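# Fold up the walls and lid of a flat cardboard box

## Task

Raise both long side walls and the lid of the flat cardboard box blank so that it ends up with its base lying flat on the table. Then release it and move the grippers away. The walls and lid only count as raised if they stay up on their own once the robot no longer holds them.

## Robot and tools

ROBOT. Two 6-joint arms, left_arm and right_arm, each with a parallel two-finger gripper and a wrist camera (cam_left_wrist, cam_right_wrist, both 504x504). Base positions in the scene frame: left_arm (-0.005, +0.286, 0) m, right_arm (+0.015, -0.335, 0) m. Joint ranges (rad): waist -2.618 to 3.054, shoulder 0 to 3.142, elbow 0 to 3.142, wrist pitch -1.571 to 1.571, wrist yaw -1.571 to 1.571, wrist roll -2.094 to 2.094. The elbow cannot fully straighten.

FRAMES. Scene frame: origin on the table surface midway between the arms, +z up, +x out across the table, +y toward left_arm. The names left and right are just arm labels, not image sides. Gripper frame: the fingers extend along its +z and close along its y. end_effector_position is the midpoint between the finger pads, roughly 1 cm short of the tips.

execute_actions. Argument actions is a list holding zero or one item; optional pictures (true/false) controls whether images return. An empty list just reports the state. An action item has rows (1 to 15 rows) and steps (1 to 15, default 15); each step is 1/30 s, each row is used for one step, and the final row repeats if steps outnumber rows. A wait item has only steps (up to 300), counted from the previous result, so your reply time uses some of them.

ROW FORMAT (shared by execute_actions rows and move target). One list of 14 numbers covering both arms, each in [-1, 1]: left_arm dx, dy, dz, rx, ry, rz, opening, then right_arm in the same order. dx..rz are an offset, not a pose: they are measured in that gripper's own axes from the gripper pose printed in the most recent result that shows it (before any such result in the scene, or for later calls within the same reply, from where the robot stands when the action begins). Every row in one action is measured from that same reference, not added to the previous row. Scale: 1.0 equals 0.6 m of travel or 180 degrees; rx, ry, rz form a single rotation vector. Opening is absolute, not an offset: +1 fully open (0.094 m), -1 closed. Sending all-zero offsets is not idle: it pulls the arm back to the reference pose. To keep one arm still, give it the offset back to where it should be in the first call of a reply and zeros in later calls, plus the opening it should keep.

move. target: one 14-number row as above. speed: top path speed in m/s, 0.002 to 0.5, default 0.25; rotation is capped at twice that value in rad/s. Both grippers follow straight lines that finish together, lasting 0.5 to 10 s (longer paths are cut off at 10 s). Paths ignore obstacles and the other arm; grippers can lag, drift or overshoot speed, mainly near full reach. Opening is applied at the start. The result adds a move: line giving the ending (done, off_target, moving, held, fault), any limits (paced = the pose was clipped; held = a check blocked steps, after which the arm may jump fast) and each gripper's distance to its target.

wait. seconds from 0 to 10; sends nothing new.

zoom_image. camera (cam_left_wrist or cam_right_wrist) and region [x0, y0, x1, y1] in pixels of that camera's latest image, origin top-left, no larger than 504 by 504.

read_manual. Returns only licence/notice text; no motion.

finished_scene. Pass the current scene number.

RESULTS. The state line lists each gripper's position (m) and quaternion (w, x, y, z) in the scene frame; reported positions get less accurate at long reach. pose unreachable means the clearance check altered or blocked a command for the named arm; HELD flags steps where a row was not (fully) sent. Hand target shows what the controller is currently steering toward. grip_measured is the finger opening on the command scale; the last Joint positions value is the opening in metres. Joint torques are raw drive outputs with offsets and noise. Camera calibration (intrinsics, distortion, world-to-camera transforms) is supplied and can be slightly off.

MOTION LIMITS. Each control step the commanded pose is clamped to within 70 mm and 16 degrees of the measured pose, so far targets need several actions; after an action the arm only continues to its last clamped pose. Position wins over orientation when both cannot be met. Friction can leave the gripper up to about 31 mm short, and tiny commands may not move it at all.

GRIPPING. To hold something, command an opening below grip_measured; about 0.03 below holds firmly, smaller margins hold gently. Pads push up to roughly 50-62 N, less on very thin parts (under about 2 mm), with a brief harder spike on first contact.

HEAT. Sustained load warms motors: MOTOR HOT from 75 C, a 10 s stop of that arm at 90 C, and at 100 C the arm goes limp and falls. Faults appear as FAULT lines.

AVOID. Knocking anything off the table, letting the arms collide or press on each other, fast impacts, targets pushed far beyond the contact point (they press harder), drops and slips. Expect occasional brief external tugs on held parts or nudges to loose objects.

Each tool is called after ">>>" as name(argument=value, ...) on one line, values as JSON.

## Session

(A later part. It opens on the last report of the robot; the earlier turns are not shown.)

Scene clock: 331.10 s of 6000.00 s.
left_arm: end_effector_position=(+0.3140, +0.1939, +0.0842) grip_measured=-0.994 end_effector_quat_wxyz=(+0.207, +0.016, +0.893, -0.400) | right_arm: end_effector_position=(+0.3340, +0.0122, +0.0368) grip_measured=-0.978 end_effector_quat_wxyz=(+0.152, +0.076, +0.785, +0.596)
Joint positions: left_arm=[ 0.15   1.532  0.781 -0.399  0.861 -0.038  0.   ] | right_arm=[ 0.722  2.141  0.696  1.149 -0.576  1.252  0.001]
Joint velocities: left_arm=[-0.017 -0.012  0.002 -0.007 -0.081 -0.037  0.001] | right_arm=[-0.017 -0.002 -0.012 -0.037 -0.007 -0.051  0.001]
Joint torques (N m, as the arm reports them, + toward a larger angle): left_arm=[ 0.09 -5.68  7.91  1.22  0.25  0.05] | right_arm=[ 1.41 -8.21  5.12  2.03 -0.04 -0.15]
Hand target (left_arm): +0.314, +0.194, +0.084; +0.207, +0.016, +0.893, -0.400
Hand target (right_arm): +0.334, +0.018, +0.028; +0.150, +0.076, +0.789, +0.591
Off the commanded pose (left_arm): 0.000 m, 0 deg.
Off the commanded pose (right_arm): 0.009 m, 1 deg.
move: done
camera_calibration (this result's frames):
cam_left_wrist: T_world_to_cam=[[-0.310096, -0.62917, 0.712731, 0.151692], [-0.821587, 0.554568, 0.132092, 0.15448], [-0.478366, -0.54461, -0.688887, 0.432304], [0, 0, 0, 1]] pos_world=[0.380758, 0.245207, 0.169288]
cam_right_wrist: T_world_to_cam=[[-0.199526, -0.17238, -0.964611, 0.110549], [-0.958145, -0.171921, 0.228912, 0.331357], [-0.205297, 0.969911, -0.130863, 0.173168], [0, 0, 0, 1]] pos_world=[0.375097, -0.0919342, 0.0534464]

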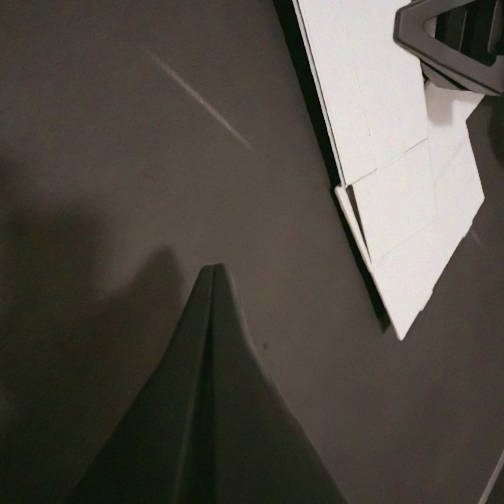

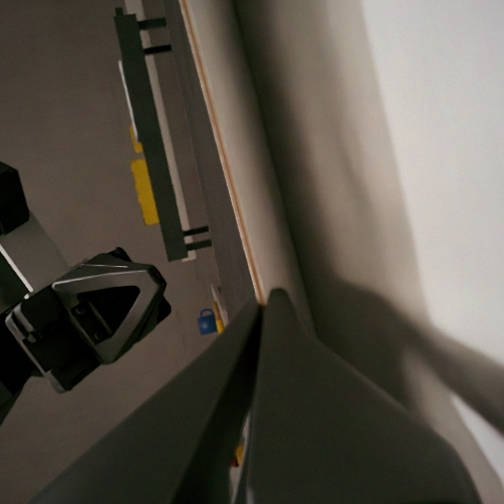

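>>> move(target=[0,0,0,0,0,0,-1,0.006,-0.042,0.012,0.01,0,0,-1], speed=0.04)

>>> move(target=[-0.02,0.07,-0.07,0,0,0,-1,0.023,0.078,0.078,0.33,0.02,-0.118,-1], speed=0.15)

>>> move(target=[0,0,0,0,0,0,-1,0,0,0,0,0,0,0])

Scene clock: 336.70 s of 6000.00 s.
left_arm: end_effector_position=(+0.3140, +0.1939, +0.0842) grip_measured=-0.994 end_effector_quat_wxyz=(+0.207, +0.016, +0.893, -0.400) | right_arm: end_effector_position=(+0.3356, +0.0132, +0.0386) grip_measured=-0.978 end_effector_quat_wxyz=(+0.163, +0.070, +0.776, +0.605)
Joint positions: left_arm=[ 0.15   1.532  0.781 -0.399  0.861 -0.038  0.   ] | right_arm=[ 0.722  2.166  0.696  1.212 -0.575  1.256  0.001]
Joint velocities: left_arm=[-0.012 -0.002  0.007  0.051 -0.066  0.022 -0.   ] | right_arm=[-0.002  0.012 -0.007  0.007 -0.081 -0.022  0.001]
Joint torques (N m, as the arm reports them, + toward a larger angle): left_arm=[ 0.08 -5.68  7.92  1.22  0.25  0.05] | right_arm=[ 0.72 -6.26  4.23  1.79 -0.02 -0.35]
Hand target (left_arm): +0.314, +0.194, +0.084; +0.207, +0.016, +0.893, -0.400
Hand target (right_arm): +0.333, +0.011, +0.011; +0.151, +0.078, +0.794, +0.583
Off the commanded pose (left_arm): 0.000 m, 0 deg.
Off the commanded pose (right_arm): 0.028 m, 4 deg.
After step 90, 1.70 s passed at rest.
move: off_target (right_arm)
camera_calibration (this result's frames):
cam_left_wrist: T_world_to_cam=[[-0.310096, -0.62917, 0.712731, 0.151692], [-0.821587, 0.554568, 0.132092, 0.15448], [-0.478366, -0.54461, -0.688887, 0.432304], [0, 0, 0, 1]] pos_world=[0.380758, 0.245207, 0.169288]
cam_right_wrist: T_world_to_cam=[[-0.174017, -0.149989, -0.973253, 0.104244], [-0.964271, -0.174521, 0.199306, 0.335966], [-0.199747, 0.973163, -0.11426, 0.170277], [0, 0, 0, 1]] pos_world=[0.376115, -0.0914386, 0.0539511]

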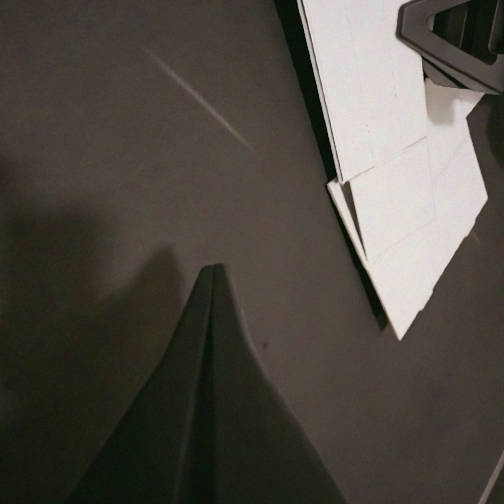

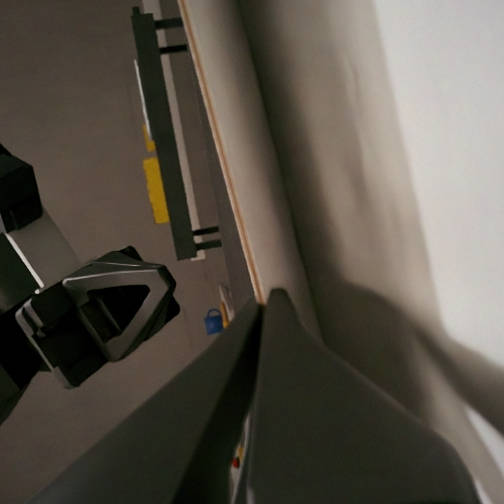

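Scene clock: 340.93 s of 6000.00 s.
left_arm: end_effector_position=(+0.3153, +0.2516, +0.0844) grip_measured=-0.994 end_effector_quat_wxyz=(+0.211, +0.020, +0.894, -0.394) | right_arm: end_effector_position=(+0.3327, +0.0679, +0.0754) grip_measured=-0.980 end_effector_quat_wxyz=(+0.199, -0.013, +0.974, +0.110)
Joint positions: left_arm=[ 0.357  1.631  0.91  -0.665  0.913  0.28   0.   ] | right_arm=[ 1.062  2.146  1.755 -0.762  0.194  0.899  0.001]
Joint velocities: left_arm=[-0.002 -0.002  0.012  0.051 -0.007 -0.022  0.001] | right_arm=[ 0.007  0.002  0.002  0.037 -0.022  0.095 -0.001]
Joint torques (N m, as the arm reports them, + toward a larger angle): left_arm=[ 0.71 -4.62  9.57  0.67  0.39  0.16] | right_arm=[  1.04 -13.07   7.85   0.99   0.18  -0.05]
Hand target (left_arm): +0.319, +0.255, +0.085; +0.208, +0.015, +0.893, -0.399
Hand target (right_arm): +0.331, +0.071, +0.073; +0.198, -0.014, +0.975, +0.104
Off the commanded pose (left_arm): 0.004 m, 1 deg.
Off the commanded pose (right_arm): 0.006 m, 1 deg.
move: done
camera_calibration (this result's frames):
cam_left_wrist: T_world_to_cam=[[-0.317126, -0.638158, 0.701559, 0.1937], [-0.822504, 0.55334, 0.131537, 0.124186], [-0.472143, -0.535321, -0.700366, 0.46119], [0, 0, 0, 1]] pos_world=[0.381318, 0.301779, 0.170774]
cam_right_wrist: T_world_to_cam=[[-0.186592, -0.928776, -0.320249, 0.155584], [-0.971173, 0.125154, 0.20288, 0.317058], [-0.148349, 0.348873, -0.925354, 0.207133], [0, 0, 0, 1]] pos_world=[0.367676, 0.0325584, 0.177172]

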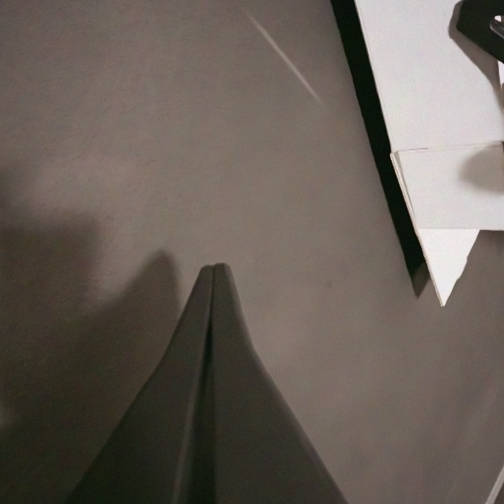

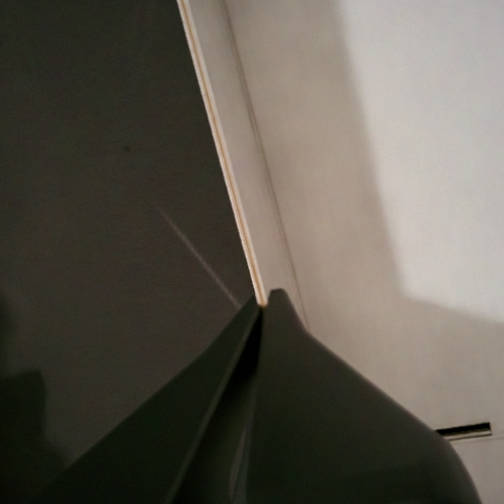

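Scene clock: 341.43 s of 6000.00 s.
left_arm: end_effector_position=(+0.3153, +0.2516, +0.0844) grip_measured=-0.994 end_effector_quat_wxyz=(+0.211, +0.020, +0.894, -0.394) | right_arm: end_effector_position=(+0.3327, +0.0681, +0.0755) grip_measured=-0.002 end_effector_quat_wxyz=(+0.199, -0.013, +0.974, +0.110)
Joint positions: left_arm=[ 0.357  1.631  0.91  -0.665  0.913  0.28   0.   ] | right_arm=[ 1.062  2.146  1.755 -0.761  0.193  0.899  0.047]
Joint velocities: left_arm=[-0.007 -0.017 -0.002  0.037 -0.007 -0.037 -0.001] | right_arm=[ 0.002 -0.002 -0.012 -0.051 -0.022 -0.037  0.   ]
Joint torques (N m, as the arm reports them, + toward a larger angle): left_arm=[ 0.07 -6.28  7.57  0.8   0.31  0.05] | right_arm=[  0.45 -14.7    6.35   1.18   0.1   -0.09]
Hand target (left_arm): +0.315, +0.252, +0.084; +0.211, +0.019, +0.894, -0.394
Hand target (right_arm): +0.333, +0.068, +0.075; +0.199, -0.013, +0.974, +0.110
Off the commanded pose (left_arm): 0.000 m, 0 deg.
Off the commanded pose (right_arm): 0.000 m, 0 deg.
move: done
camera_calibration (this result's frames):
cam_left_wrist: T_world_to_cam=[[-0.317126, -0.638158, 0.701559, 0.1937], [-0.822504, 0.55334, 0.131537, 0.124186], [-0.472143, -0.535321, -0.700366, 0.46119], [0, 0, 0, 1]] pos_world=[0.381318, 0.301779, 0.170774]
cam_right_wrist: T_world_to_cam=[[-0.186349, -0.928505, -0.321174, 0.155776], [-0.971183, 0.124645, 0.203145, 0.317033], [-0.148588, 0.349774, -0.924975, 0.207093], [0, 0, 0, 1]] pos_world=[0.367697, 0.0326859, 0.177183]

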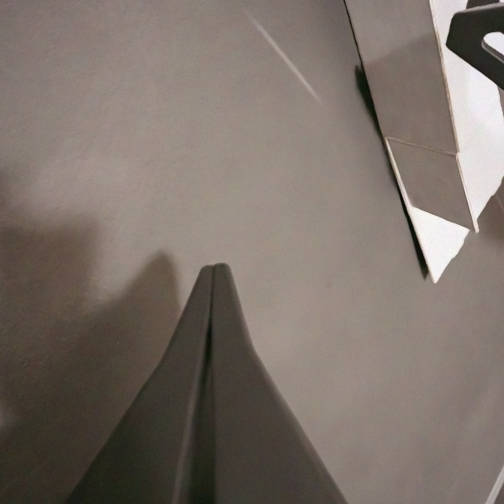

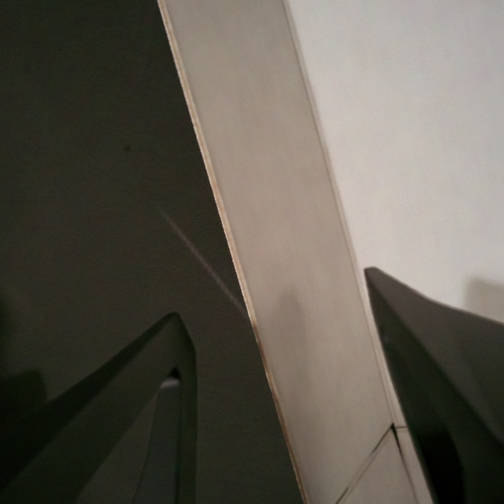

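>>> move(target=[0,0,0,0,0,0,-1,0,0,-0.07,0,0,0,0], speed=0.15)

>>> move(target=[0.003,-0.074,0.255,0,0.04,0,-1,-0.033,-0.8,-0.079,-0.217,0.032,0.083,-0.15], speed=0.3)

Scene clock: 354.17 s of 6000.00 s.
left_arm: end_effector_position=(+0.3153, +0.2516, +0.0844) grip_measured=-0.994 end_effector_quat_wxyz=(+0.211, +0.020, +0.894, -0.394) | right_arm: end_effector_position=(+0.3179, +0.0545, +0.1010) grip_measured=-0.002 end_effector_quat_wxyz=(+0.192, -0.015, +0.976, +0.101)
Joint positions: left_arm=[ 0.357  1.631  0.91  -0.665  0.913  0.28   0.   ] | right_arm=[ 1.072  2.074  1.755 -0.858  0.196  0.908  0.047]
Joint velocities: left_arm=[ 0.002 -0.012 -0.002 -0.022  0.022 -0.022 -0.   ] | right_arm=[ 0.002  0.002  0.007 -0.081  0.007  0.051 -0.001]
Joint torques (N m, as the arm reports them, + toward a larger angle): left_arm=[ 0.07 -6.28  7.56  0.8   0.31  0.05] | right_arm=[  0.97 -15.07   7.52   1.02   0.13  -0.06]
Hand target (left_arm): +0.315, +0.252, +0.084; +0.211, +0.020, +0.894, -0.394
Hand target (right_arm): +0.317, +0.058, +0.113; +0.199, -0.013, +0.974, +0.110
Off the commanded pose (left_arm): 0.000 m, 0 deg.
Off the commanded pose (right_arm): 0.013 m, 1 deg.
After step 90, 8.80 s passed at rest.
move: off_target (right_arm)
camera_calibration (this result's frames):
cam_left_wrist: T_world_to_cam=[[-0.317126, -0.638158, 0.701559, 0.1937], [-0.822504, 0.55334, 0.131537, 0.124186], [-0.472143, -0.535321, -0.700366, 0.46119], [0, 0, 0, 1]] pos_world=[0.381318, 0.301779, 0.170774]
cam_right_wrist: T_world_to_cam=[[-0.189768, -0.934522, -0.301091, 0.147978], [-0.968335, 0.127474, 0.214658, 0.296942], [-0.162221, 0.332292, -0.929121, 0.238923], [0, 0, 0, 1]] pos_world=[0.354379, 0.0210444, 0.202802]

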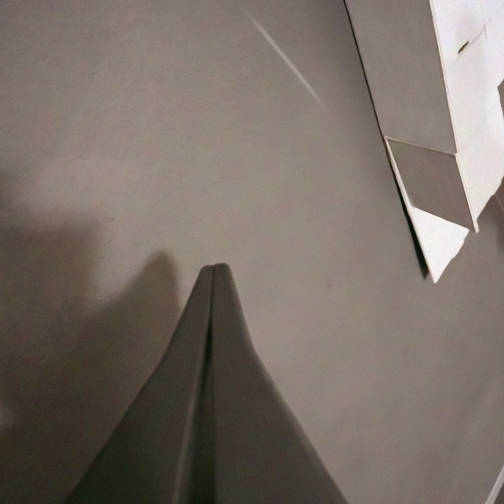

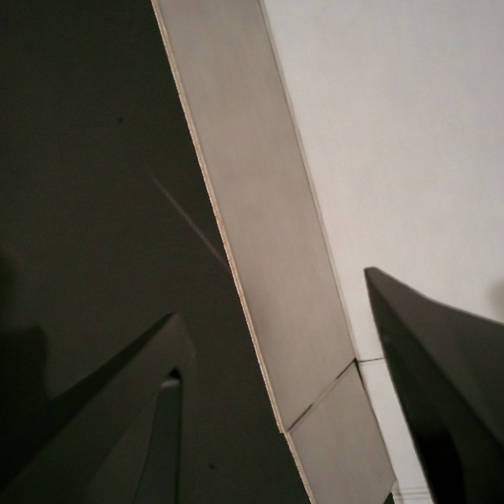

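Scene clock: 356.70 s of 6000.00 s.
left_arm: end_effector_position=(+0.3515, +0.1133, +0.0237) grip_measured=-0.994 end_effector_quat_wxyz=(+0.149, +0.044, +0.905, -0.396) | right_arm: end_effector_position=(+0.3549, -0.4245, +0.0562) grip_measured=-0.149 end_effector_quat_wxyz=(+0.102, +0.049, +0.887, +0.449)
Joint positions: left_arm=[-0.12   1.864  0.901 -0.12   0.758 -0.25   0.   ] | right_arm=[-0.547  2.216  1.555 -1.376 -0.869 -0.752  0.04 ]
Joint velocities: left_arm=[ 0.002 -0.007  0.002  0.051 -0.066 -0.022 -0.   ] | right_arm=[-0.012  0.007  0.002 -0.051 -0.022 -0.051 -0.   ]
Joint torques (N m, as the arm reports them, + toward a larger angle): left_arm=[-0.39 -6.33  9.09  1.45  0.12 -0.07] | right_arm=[  1.1  -11.67   6.19  -0.51  -0.49  -0.17]
Hand target (left_arm): +0.359, +0.111, +0.022; +0.153, +0.044, +0.905, -0.394
Hand target (right_arm): +0.358, -0.424, +0.055; +0.099, +0.042, +0.887, +0.449
Off the commanded pose (left_arm): 0.009 m, 1 deg.
Off the commanded pose (right_arm): 0.005 m, 2 deg.
move: done
camera_calibration (this result's frames):
cam_left_wrist: T_world_to_cam=[[-0.306876, -0.621224, 0.721047, 0.153546], [-0.751055, 0.623403, 0.217451, 0.203337], [-0.584588, -0.474815, -0.657881, 0.393392], [0, 0, 0, 1]] pos_world=[0.429809, 0.155414, 0.103875]
cam_right_wrist: T_world_to_cam=[[-0.264894, -0.509607, -0.818616, -0.0700366], [-0.91597, -0.132354, 0.37879, 0.265319], [-0.301381, 0.850166, -0.431725, 0.603743], [0, 0, 0, 1]] pos_world=[0.406429, -0.513857, 0.102817]

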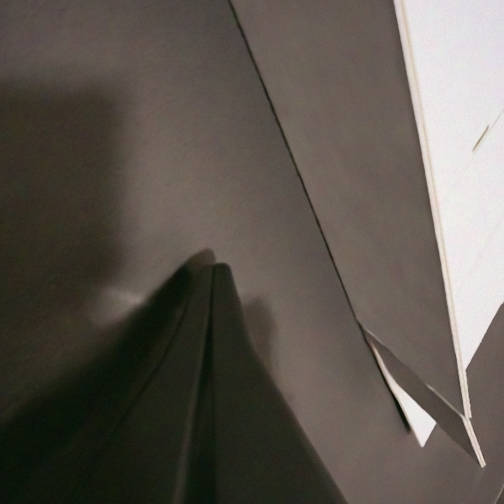

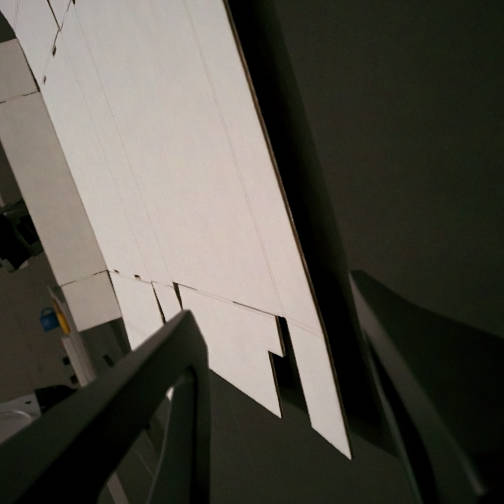

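>>> move(target=[-0.026,-0.038,0.066,0,0,0,-1,-0.008,-0.045,0.035,0,0,0,-0.15], speed=0.06)

>>> move(target=[0,0,0,0,0,0,-1,0.021,0.069,0.092,0,0,0,-0.15], speed=0.05)

Scene clock: 373.07 s of 6000.00 s.
left_arm: end_effector_position=(+0.3632, +0.0731, +0.0210) grip_measured=-0.994 end_effector_quat_wxyz=(+0.144, +0.044, +0.905, -0.399) | right_arm: end_effector_position=(+0.3638, -0.4282, +0.0279) grip_measured=-0.149 end_effector_quat_wxyz=(+0.107, +0.046, +0.888, +0.444)
Joint positions: left_arm=[-0.229  1.929  0.965 -0.043  0.711 -0.374  0.   ] | right_arm=[-0.54   2.284  1.555 -1.286 -0.869 -0.739  0.04 ]
Joint velocities: left_arm=[ 0.002 -0.002 -0.002  0.081 -0.037  0.051  0.   ] | right_arm=[ 0.007 -0.002 -0.007  0.007 -0.066 -0.051  0.   ]
Joint torques (N m, as the arm reports them, + toward a larger angle): left_arm=[-0.45 -6.86  9.31  1.58  0.11 -0.04] | right_arm=[  1.23 -12.13   4.36  -0.3   -0.58  -0.08]
Hand target (left_arm): +0.370, +0.069, +0.019; +0.148, +0.044, +0.905, -0.397
Hand target (right_arm): +0.365, -0.425, +0.023; +0.102, +0.049, +0.887, +0.448
Off the commanded pose (left_arm): 0.009 m, 1 deg.
Off the commanded pose (right_arm): 0.006 m, 1 deg.
After step 90, 12.23 s passed at rest.
move: done
camera_calibration (this result's frames):
cam_left_wrist: T_world_to_cam=[[-0.304287, -0.61649, 0.726188, 0.132733], [-0.745565, 0.62863, 0.221263, 0.235331], [-0.59291, -0.474094, -0.650917, 0.382121], [0, 0, 0, 1]] pos_world=[0.442407, 0.115054, 0.10027]
cam_right_wrist: T_world_to_cam=[[-0.257814, -0.518214, -0.815467, -0.0990574], [-0.919442, -0.127777, 0.371886, 0.287136], [-0.296914, 0.845652, -0.443525, 0.594208], [0, 0, 0, 1]] pos_world=[0.414896, -0.517137, 0.0759863]

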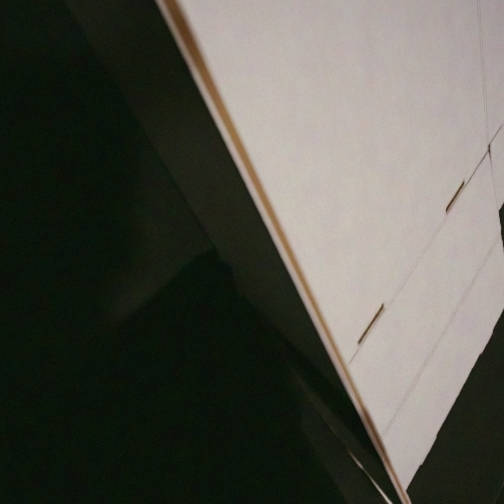

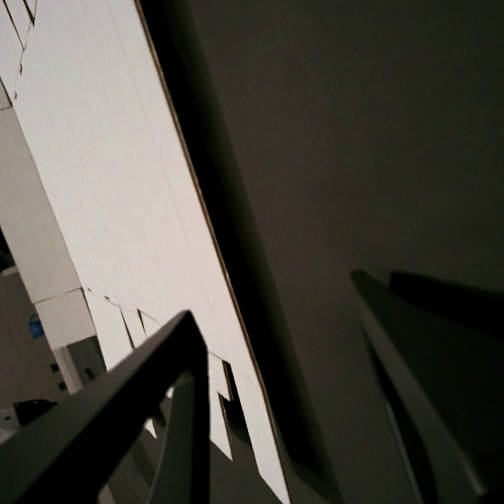

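Scene clock: 374.87 s of 6000.00 s.
left_arm: end_effector_position=(+0.3632, +0.0731, +0.0210) grip_measured=-0.994 end_effector_quat_wxyz=(+0.144, +0.044, +0.905, -0.399) | right_arm: end_effector_position=(+0.3656, -0.3620, +0.0242) grip_measured=-0.149 end_effector_quat_wxyz=(+0.104, +0.048, +0.888, +0.444)
Joint positions: left_arm=[-0.229  1.929  0.965 -0.043  0.711 -0.374  0.   ] | right_arm=[-0.384  2.132  1.299 -0.999 -0.922 -0.5    0.04 ]
Joint velocities: left_arm=[-0.002 -0.002 -0.017 -0.037 -0.022 -0.037 -0.   ] | right_arm=[-0.022  0.002 -0.022  0.051  0.007 -0.022 -0.   ]
Joint torques (N m, as the arm reports them, + toward a larger angle): left_arm=[ 0.08 -8.57  7.3   1.48  0.17  0.05] | right_arm=[  0.85 -13.96   3.05   0.08  -0.57   0.  ]
Hand target (left_arm): +0.363, +0.073, +0.021; +0.144, +0.044, +0.905, -0.399
Hand target (right_arm): +0.364, -0.358, +0.026; +0.107, +0.047, +0.889, +0.443
Off the commanded pose (left_arm): 0.000 m, 0 deg.
Off the commanded pose (right_arm): 0.005 m, 0 deg.
move: done
camera_calibration (this result's frames):
cam_left_wrist: T_world_to_cam=[[-0.303933, -0.616502, 0.726326, 0.132603], [-0.745657, 0.628466, 0.221418, 0.235373], [-0.592976, -0.474294, -0.650711, 0.382155], [0, 0, 0, 1]] pos_world=[0.442419, 0.11508, 0.100244]
cam_right_wrist: T_world_to_cam=[[-0.263769, -0.516853, -0.814426, -0.0646441], [-0.917263, -0.126815, 0.377554, 0.298012], [-0.298421, 0.846629, -0.44064, 0.537888], [0, 0, 0, 1]] pos_world=[0.416821, -0.451011, 0.0718513]

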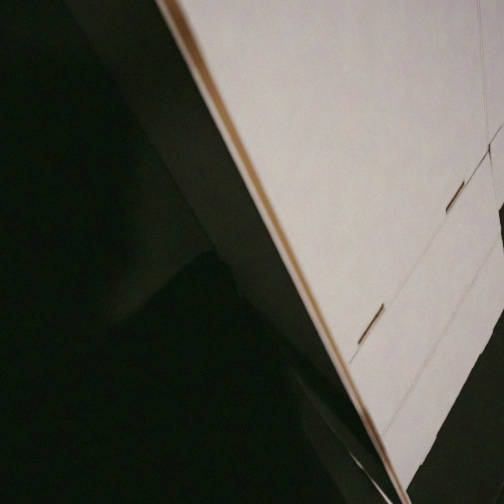

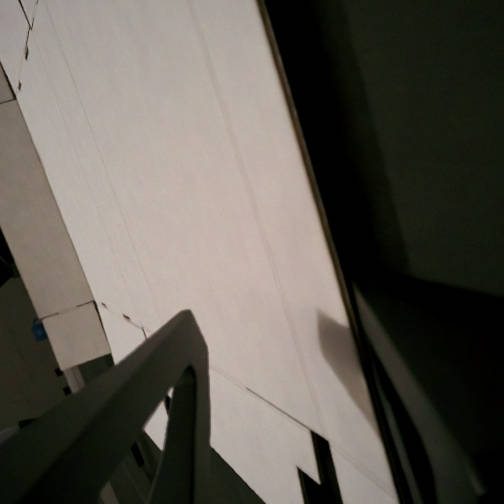

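>>> move(target=[-0.06,-0.04,-0.17,0,0,0,-1,0.005,0.012,0.022,0,0,0,-0.4], speed=0.12)

>>> move(target=[0,0,0,0,0,0,-1,0,0,0,0,0,0,-1])

>>> move(target=[-0.01,-0.05,-0.02,0,0,0,-1,0.055,0.085,0.09,0,0,0,-1], speed=0.06)

Scene clock: 384.20 s of 6000.00 s.
left_arm: end_effector_position=(+0.3661, +0.1308, +0.1035) grip_measured=-0.994 end_effector_quat_wxyz=(+0.135, +0.040, +0.908, -0.395) | right_arm: end_effector_position=(+0.3681, -0.3513, +0.0195) grip_measured=-0.399 end_effector_quat_wxyz=(+0.103, +0.052, +0.888, +0.446)
Joint positions: left_arm=[-0.062  1.764  1.163 -0.565  0.783 -0.172  0.   ] | right_arm=[-0.354  2.125  1.266 -0.935 -0.932 -0.446  0.028]
Joint velocities: left_arm=[ 0.012 -0.012  0.007 -0.022  0.037  0.037  0.   ] | right_arm=[ 0.002 -0.012 -0.002 -0.066  0.007 -0.022  0.   ]
Joint torques (N m, as the arm reports them, + toward a larger angle): left_arm=[ 0.55 -8.87 10.28  1.03  0.3   0.14] | right_arm=[  1.11 -13.95   3.13   0.15  -0.55  -0.05]
Hand target (left_arm): +0.369, +0.132, +0.115; +0.145, +0.044, +0.905, -0.398
Hand target (right_arm): +0.366, -0.347, +0.022; +0.104, +0.048, +0.889, +0.444
Off the commanded pose (left_arm): 0.011 m, 1 deg.
Off the commanded pose (right_arm): 0.006 m, 0 deg.
After step 90, 4.73 s passed at rest.
move: off_target (left_arm)
camera_calibration (this result's frames):
cam_left_wrist: T_world_to_cam=[[-0.288186, -0.623809, 0.726506, 0.104304], [-0.742988, 0.624288, 0.241317, 0.180514], [-0.604085, -0.47024, -0.643394, 0.467826], [0, 0, 0, 1]] pos_world=[0.446785, 0.172364, 0.181657]
cam_right_wrist: T_world_to_cam=[[-0.269669, -0.511977, -0.815572, -0.0583982], [-0.916237, -0.124177, 0.380907, 0.303979], [-0.296291, 0.849976, -0.435605, 0.527784], [0, 0, 0, 1]] pos_world=[0.419146, -0.440755, 0.0664897]

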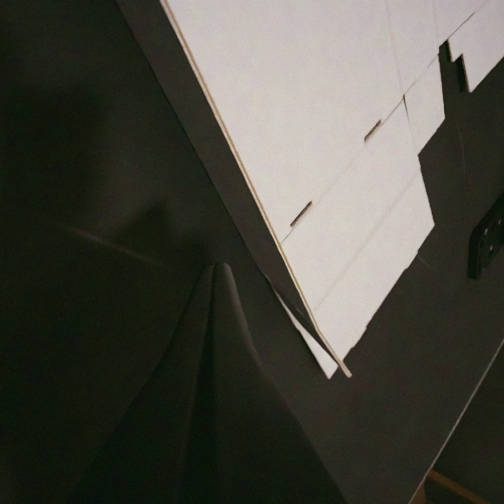

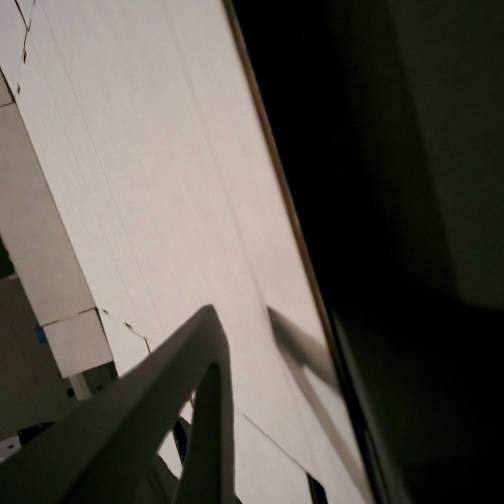

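Scene clock: 384.70 s of 6000.00 s.
left_arm: end_effector_position=(+0.3661, +0.1308, +0.1035) grip_measured=-0.994 end_effector_quat_wxyz=(+0.135, +0.040, +0.908, -0.395) | right_arm: end_effector_position=(+0.3693, -0.3505, +0.0209) grip_measured=-0.977 end_effector_quat_wxyz=(+0.108, +0.049, +0.885, +0.450)
Joint positions: left_arm=[-0.062  1.764  1.163 -0.565  0.783 -0.172  0.   ] | right_arm=[-0.354  2.125  1.266 -0.933 -0.944 -0.451  0.001]
Joint velocities: left_arm=[ 0.007 -0.002 -0.012  0.066 -0.037 -0.022  0.   ] | right_arm=[-0.007 -0.002  0.002 -0.007  0.037 -0.022 -0.001]
Joint torques (N m, as the arm reports them, + toward a larger angle): left_arm=[ 0.07 -7.96  8.34  1.21  0.23  0.05] | right_arm=[  0.43 -11.99   4.55   0.03  -0.42  -0.07]
Hand target (left_arm): +0.366, +0.131, +0.104; +0.135, +0.040, +0.908, -0.395
Hand target (right_arm): +0.368, -0.351, +0.019; +0.103, +0.052, +0.888, +0.446
Off the commanded pose (left_arm): 0.000 m, 0 deg.
Off the commanded pose (right_arm): 0.002 m, 1 deg.
move: done
camera_calibration (this result's frames):
cam_left_wrist: T_world_to_cam=[[-0.288186, -0.623809, 0.726506, 0.104304], [-0.742988, 0.624288, 0.241317, 0.180514], [-0.604085, -0.47024, -0.643394, 0.467826], [0, 0, 0, 1]] pos_world=[0.446785, 0.172364, 0.181657]
cam_right_wrist: T_world_to_cam=[[-0.260233, -0.50571, -0.822518, -0.0576528], [-0.920285, -0.127849, 0.36977, 0.304974], [-0.292155, 0.853177, -0.432127, 0.527637], [0, 0, 0, 1]] pos_world=[0.419812, -0.440333, 0.0678152]

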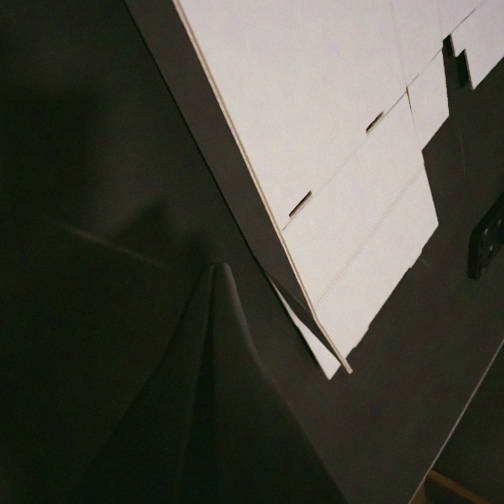

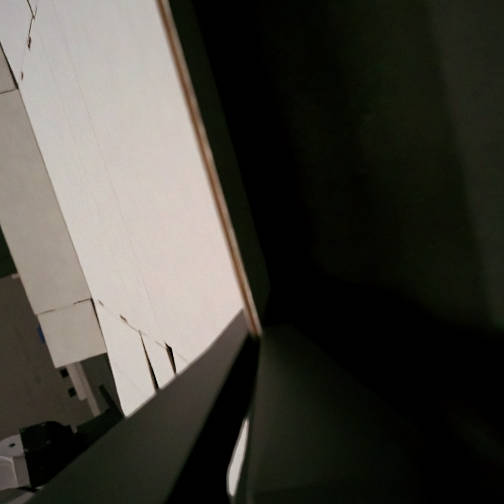

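Scene clock: 386.37 s of 6000.00 s.
left_arm: end_effector_position=(+0.3624, +0.1215, +0.1224) grip_measured=-0.994 end_effector_quat_wxyz=(+0.128, +0.036, +0.908, -0.398) | right_arm: end_effector_position=(+0.3544, -0.2750, +0.0266) grip_measured=-0.977 end_effector_quat_wxyz=(+0.115, +0.044, +0.883, +0.453)
Joint positions: left_arm=[-0.088  1.736  1.207 -0.626  0.78  -0.21   0.   ] | right_arm=[-0.156  1.922  0.973 -0.555 -0.972 -0.117  0.001]
Joint velocities: left_arm=[-0.007 -0.017 -0.012  0.066 -0.022 -0.051 -0.   ] | right_arm=[-0.002 -0.017 -0.012  0.007 -0.022  0.051  0.001]
Joint torques (N m, as the arm reports them, + toward a larger angle): left_arm=[-0.57 -9.38 10.56  1.11  0.16 -0.05] | right_arm=[  1.2  -11.67   3.3    0.54  -0.39   0.05]
Hand target (left_arm): +0.363, +0.119, +0.134; +0.135, +0.039, +0.908, -0.395
Hand target (right_arm): +0.350, -0.272, +0.026; +0.108, +0.050, +0.886, +0.448
Off the commanded pose (left_arm): 0.012 m, 1 deg.
Off the commanded pose (right_arm): 0.006 m, 1 deg.
move: off_target (left_arm)
camera_calibration (this result's frames):
cam_left_wrist: T_world_to_cam=[[-0.275998, -0.619454, 0.734916, 0.0776923], [-0.73858, 0.625991, 0.250269, 0.176139], [-0.615081, -0.47372, -0.630289, 0.476141], [0, 0, 0, 1]] pos_world=[0.444401, 0.163423, 0.198927]
cam_right_wrist: T_world_to_cam=[[-0.242849, -0.501319, -0.830484, -0.0234384], [-0.926267, -0.1345, 0.352049, 0.299586], [-0.288189, 0.854745, -0.431692, 0.460315], [0, 0, 0, 1]] pos_world=[0.404462, -0.364908, 0.0737804]

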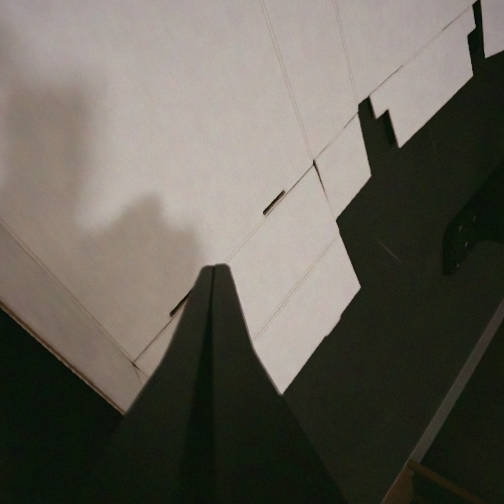

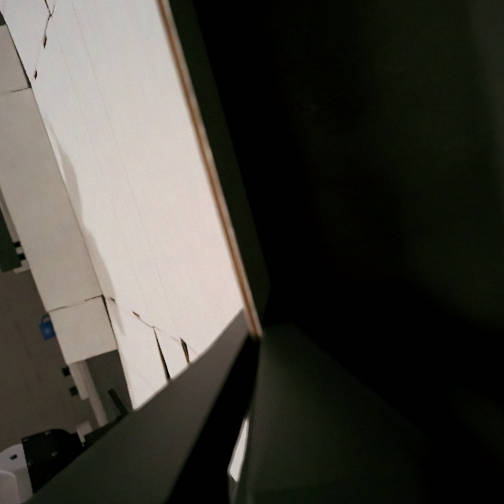

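>>> move(target=[0.035,0.138,-0.005,0.03,0,0,-1,0,0,0,0,0,0,-1], speed=0.12)

>>> move(target=[0.005,-0.06,0.078,0,0,0,-1,0,-0.005,0,0.01,0,0,-1], speed=0.04)

Scene clock: 395.33 s of 6000.00 s.
left_arm: end_effector_position=(+0.3621, +0.1801, +0.0703) grip_measured=-0.994 end_effector_quat_wxyz=(+0.138, +0.047, +0.889, -0.434) | right_arm: end_effector_position=(+0.3547, -0.2744, +0.0271) grip_measured=-0.977 end_effector_quat_wxyz=(+0.116, +0.043, +0.882, +0.455)
Joint positions: left_arm=[ 0.115  1.865  1.115 -0.591  0.926  0.077  0.   ] | right_arm=[-0.156  1.922  0.972 -0.551 -0.976 -0.116  0.001]
Joint velocities: left_arm=[ 0.002 -0.012 -0.002 -0.022  0.022  0.022 -0.001] | right_arm=[ 0.012  0.007  0.002  0.007 -0.051 -0.051  0.001]
Joint torques (N m, as the arm reports them, + toward a larger angle): left_arm=[ 0.4  -6.78  6.02  0.92  0.46  0.15] | right_arm=[ 0.45 -9.99  4.63  0.52 -0.52 -0.14]
Hand target (left_arm): +0.357, +0.180, +0.060; +0.126, +0.042, +0.888, -0.439
Hand target (right_arm): +0.354, -0.275, +0.027; +0.115, +0.043, +0.883, +0.453
Off the commanded pose (left_arm): 0.012 m, 2 deg.
Off the commanded pose (right_arm): 0.001 m, 0 deg.
After step 90, 4.70 s passed at rest.
move: off_target (left_arm)
camera_calibration (this result's frames):
cam_left_wrist: T_world_to_cam=[[-0.311319, -0.553936, 0.772163, 0.150646], [-0.730872, 0.658893, 0.178006, 0.148638], [-0.607376, -0.508935, -0.609982, 0.473015], [0, 0, 0, 1]] pos_world=[0.442832, 0.226246, 0.145749]
cam_right_wrist: T_world_to_cam=[[-0.240292, -0.498064, -0.833182, -0.0225438], [-0.927195, -0.136317, 0.348894, 0.299712], [-0.287349, 0.856358, -0.429047, 0.46019], [0, 0, 0, 1]] pos_world=[0.404709, -0.36446, 0.0740921]

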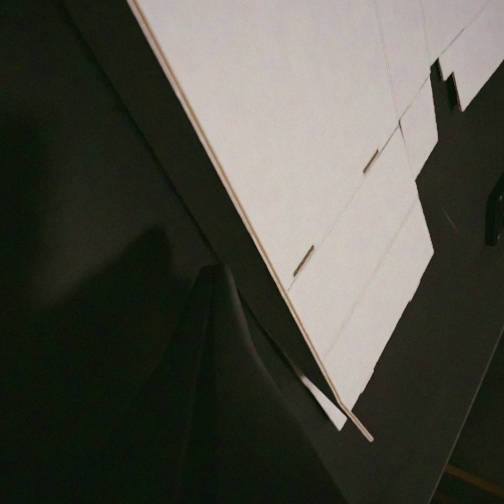

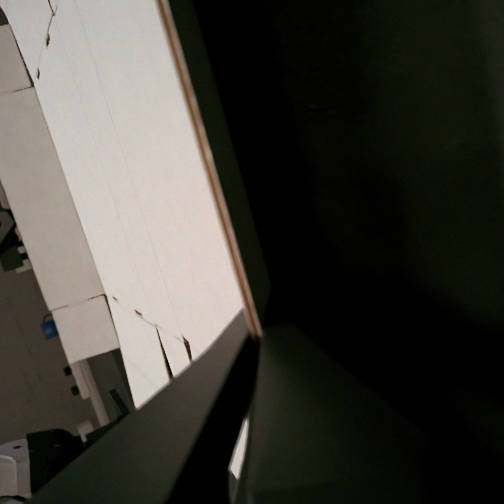

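Scene clock: 397.07 s of 6000.00 s.
left_arm: end_effector_position=(+0.3698, +0.1250, +0.0748) grip_measured=-0.994 end_effector_quat_wxyz=(+0.146, +0.050, +0.885, -0.440) | right_arm: end_effector_position=(+0.3553, -0.2756, +0.0256) grip_measured=-0.977 end_effector_quat_wxyz=(+0.117, +0.042, +0.884, +0.450)
Joint positions: left_arm=[-0.045  1.84   1.065 -0.351  0.886 -0.176  0.   ] | right_arm=[-0.156  1.922  0.972 -0.547 -0.965 -0.116  0.001]
Joint velocities: left_arm=[-0.012  0.012 -0.002  0.066 -0.081 -0.051  0.   ] | right_arm=[ 0.002 -0.002 -0.002  0.081  0.081  0.007  0.001]
Joint torques (N m, as the arm reports them, + toward a larger angle): left_arm=[-1.35 -9.09  5.08  1.33  0.12 -0.11] | right_arm=[  0.79 -10.88   4.49   0.6   -0.37   0.01]
Hand target (left_arm): +0.361, +0.121, +0.069; +0.137, +0.048, +0.889, -0.435
Hand target (right_arm): +0.355, -0.276, +0.025; +0.115, +0.045, +0.889, +0.441
Off the commanded pose (left_arm): 0.011 m, 1 deg.
Off the commanded pose (right_arm): 0.001 m, 1 deg.
move: off_target (left_arm)
camera_calibration (this result's frames):
cam_left_wrist: T_world_to_cam=[[-0.324298, -0.543164, 0.77447, 0.122267], [-0.733765, 0.661149, 0.156435, 0.192188], [-0.59701, -0.517547, -0.612964, 0.449798], [0, 0, 0, 1]] pos_world=[0.449205, 0.172138, 0.150952]
cam_right_wrist: T_world_to_cam=[[-0.239279, -0.507694, -0.827643, -0.0274416], [-0.927894, -0.131456, 0.3489, 0.30221], [-0.285933, 0.85145, -0.439631, 0.45921], [0, 0, 0, 1]] pos_world=[0.405156, -0.365199, 0.07373]

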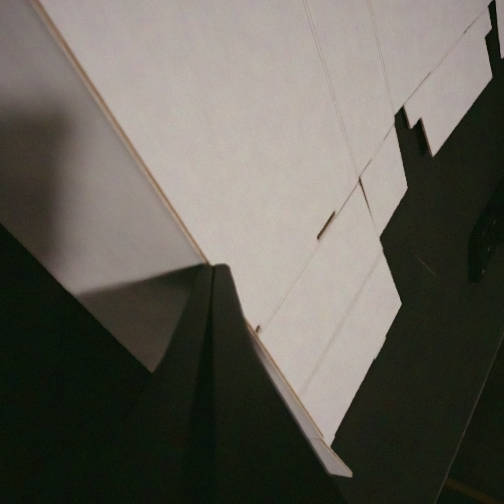

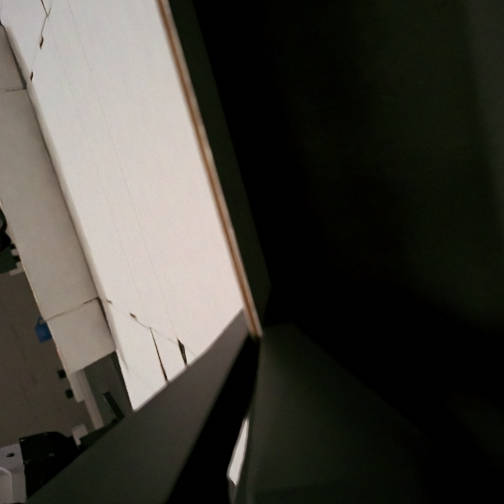

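>>> move(target=[0.033,0.017,0.054,0,0.01,0,-1,0,-0.005,0,0.01,0,0,-1], speed=0.03)

Scene clock: 401.67 s of 6000.00 s.
left_arm: end_effector_position=(+0.3740, +0.1097, +0.0685) grip_measured=-0.994 end_effector_quat_wxyz=(+0.167, +0.068, +0.878, -0.443) | right_arm: end_effector_position=(+0.3563, -0.2768, +0.0245) grip_measured=-0.977 end_effector_quat_wxyz=(+0.119, +0.042, +0.886, +0.446)
Joint positions: left_arm=[-0.085  1.856  1.029 -0.215  0.879 -0.212  0.   ] | right_arm=[-0.156  1.922  0.972 -0.54  -0.956 -0.114  0.001]
Joint velocities: left_arm=[ 0.002  0.007 -0.007  0.037  0.125 -0.007 -0.   ] | right_arm=[ 0.022 -0.007  0.007  0.007  0.007 -0.051 -0.001]
Joint torques (N m, as the arm reports them, + toward a larger angle): left_arm=[-1.15 -5.72  4.88  1.4   0.13  0.  ] | right_arm=[  0.75 -10.89   4.45   0.59  -0.28  -0.04]
Hand target (left_arm): +0.359, +0.106, +0.043; +0.132, +0.056, +0.887, -0.438
Hand target (right_arm): +0.355, -0.277, +0.023; +0.116, +0.044, +0.891, +0.436
Off the commanded pose (left_arm): 0.030 m, 4 deg.
Off the commanded pose (right_arm): 0.002 m, 1 deg.
After step 90, 0.03 s passed at rest.
move: off_target (left_arm)
camera_calibration (this result's frames):
cam_left_wrist: T_world_to_cam=[[-0.375229, -0.530481, 0.760127, 0.138839], [-0.730013, 0.674467, 0.110337, 0.206664], [-0.571212, -0.513501, -0.640338, 0.432295], [0, 0, 0, 1]] pos_world=[0.449896, 0.156247, 0.148477]
cam_right_wrist: T_world_to_cam=[[-0.238019, -0.515208, -0.823352, -0.0313716], [-0.929035, -0.126467, 0.347707, 0.305167], [-0.283268, 0.847683, -0.448544, 0.458175], [0, 0, 0, 1]] pos_world=[0.40583, -0.365956, 0.0735733]

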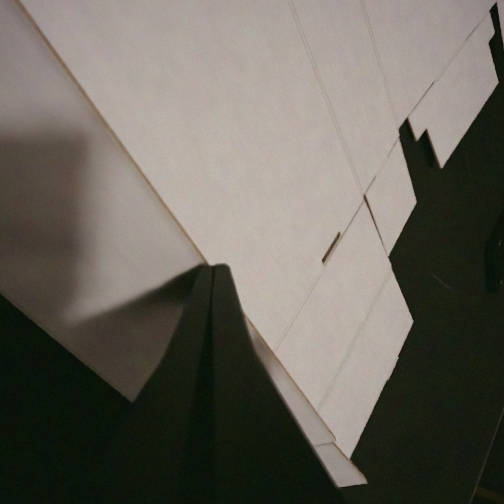

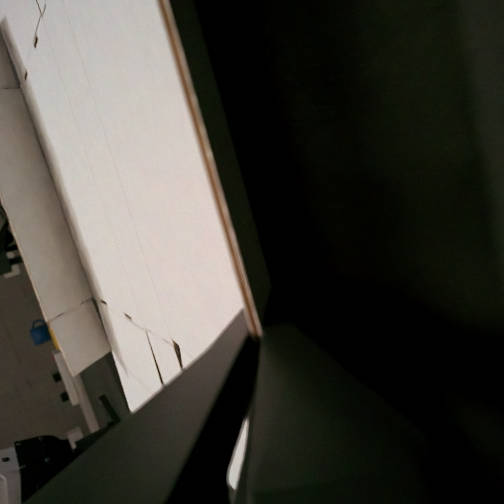

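>>> execute_actions(actions=[])

Scene clock: 419.77 s of 6000.00 s.
left_arm: end_effector_position=(+0.3740, +0.1096, +0.0685) grip_measured=-0.994 end_effector_quat_wxyz=(+0.167, +0.068, +0.878, -0.444) | right_arm: end_effector_position=(+0.3563, -0.2768, +0.0245) grip_measured=-0.977 end_effector_quat_wxyz=(+0.119, +0.042, +0.886, +0.446)
Joint positions: left_arm=[-0.085  1.856  1.028 -0.214  0.879 -0.213  0.   ] | right_arm=[-0.156  1.922  0.972 -0.54  -0.956 -0.114  0.001]
Joint velocities: left_arm=[-0.002  0.002 -0.007 -0.007 -0.051 -0.051 -0.   ] | right_arm=[ 0.002  0.002  0.007 -0.066 -0.051  0.051 -0.001]
Joint torques (N m, as the arm reports them, + toward a larger angle): left_arm=[-1.13 -5.71  4.86  1.39  0.11 -0.02] | right_arm=[  0.66 -10.92   4.45   0.58  -0.3   -0.04]
Hand target (left_arm): +0.359, +0.106, +0.043; +0.132, +0.056, +0.887, -0.438
Hand target (right_arm): +0.355, -0.277, +0.023; +0.116, +0.044, +0.891, +0.436
Off the commanded pose (left_arm): 0.030 m, 4 deg.
Off the commanded pose (right_arm): 0.002 m, 1 deg.
Steps of this call (steps 1 to 90: nothing new was sent; then 15.10 s passed at rest). Readings (end_effector_position):
1: left_arm (+0.3740, +0.1096, +0.0686) | right_arm (+0.3563, -0.2768, +0.0245)
2: left_arm (+0.3740, +0.1096, +0.0686) | right_arm (+0.3563, -0.2768, +0.0245)
4: left_arm (+0.3741, +0.1096, +0.0686) | right_arm (+0.3563, -0.2768, +0.0245)
8: left_arm (+0.3741, +0.1096, +0.0686) | right_arm (+0.3563, -0.2768, +0.0245)
90: the state above
camera_calibration (this result's frames):
cam_left_wrist: T_world_to_cam=[[-0.374559, -0.530162, 0.76068, 0.138487], [-0.730245, 0.674218, 0.110328, 0.206788], [-0.571356, -0.514159, -0.639682, 0.432341], [0, 0, 0, 1]] pos_world=[0.449898, 0.156292, 0.148403]
cam_right_wrist: T_world_to_cam=[[-0.238019, -0.515208, -0.823352, -0.0313716], [-0.929035, -0.126467, 0.347707, 0.305167], [-0.283268, 0.847683, -0.448544, 0.458175], [0, 0, 0, 1]] pos_world=[0.40583, -0.365956, 0.0735733]

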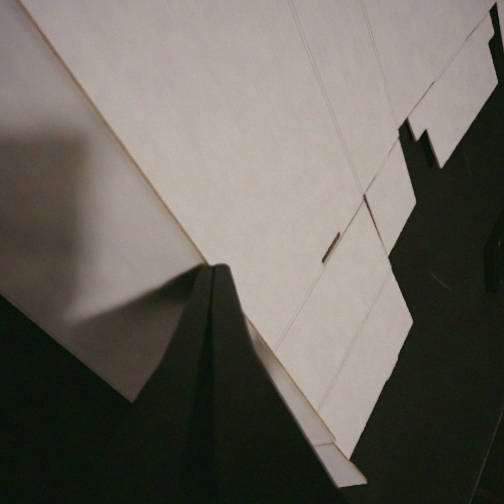

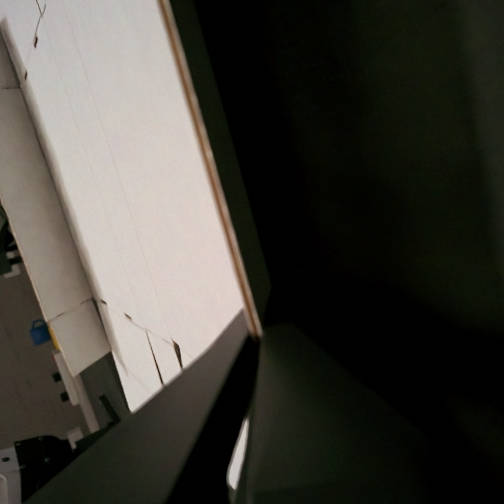

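>>> move(target=[0.04,-0.01,0.064,0,0.015,0,-1,0,-0.003,0,0.01,0,0,-1], speed=0.04)

Scene clock: 423.13 s of 6000.00 s.
left_arm: end_effector_position=(+0.3660, +0.0764, +0.0604) grip_measured=-0.994 end_effector_quat_wxyz=(+0.162, +0.086, +0.875, -0.447) | right_arm: end_effector_position=(+0.3571, -0.2781, +0.0230) grip_measured=-0.977 end_effector_quat_wxyz=(+0.120, +0.042, +0.889, +0.440)
Joint positions: left_arm=[-0.178  1.874  0.999 -0.104  0.85  -0.286  0.   ] | right_arm=[-0.156  1.922  0.972 -0.534 -0.945 -0.112  0.001]
Joint velocities: left_arm=[-0.002  0.007 -0.002 -0.051 -0.037  0.081 -0.   ] | right_arm=[-0.012  0.002  0.007 -0.081  0.007 -0.007 -0.   ]
Joint torques (N m, as the arm reports them, + toward a larger angle): left_arm=[-0.53 -6.63  5.45  1.61  0.14 -0.01] | right_arm=[  0.97 -11.21   4.38   0.62  -0.3    0.02]
Hand target (left_arm): +0.358, +0.075, +0.043; +0.145, +0.078, +0.882, -0.442
Hand target (right_arm): +0.356, -0.278, +0.023; +0.118, +0.044, +0.893, +0.432
Off the commanded pose (left_arm): 0.019 m, 2 deg.
Off the commanded pose (right_arm): 0.001 m, 1 deg.
move: off_target (left_arm)
camera_calibration (this result's frames):
cam_left_wrist: T_world_to_cam=[[-0.399623, -0.514074, 0.758966, 0.132122], [-0.705254, 0.70133, 0.103694, 0.213428], [-0.585592, -0.493825, -0.642821, 0.409387], [0, 0, 0, 1]] pos_world=[0.443054, 0.120403, 0.140755]
cam_right_wrist: T_world_to_cam=[[-0.238696, -0.524001, -0.817586, -0.0354114], [-0.929596, -0.120194, 0.348432, 0.308186], [-0.280848, 0.843194, -0.45842, 0.457007], [0, 0, 0, 1]] pos_world=[0.406385, -0.366859, 0.0731674]

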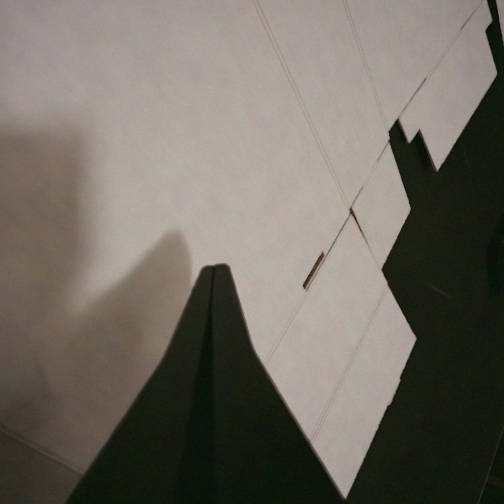

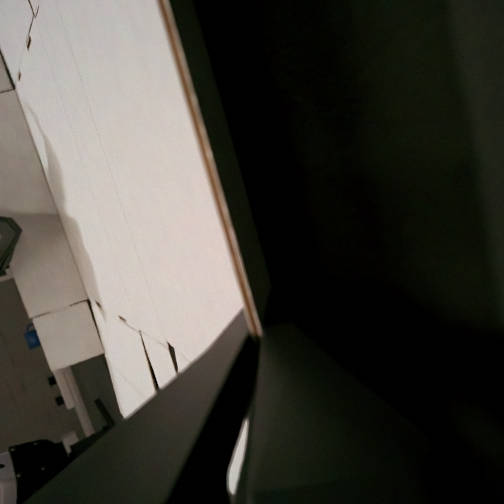

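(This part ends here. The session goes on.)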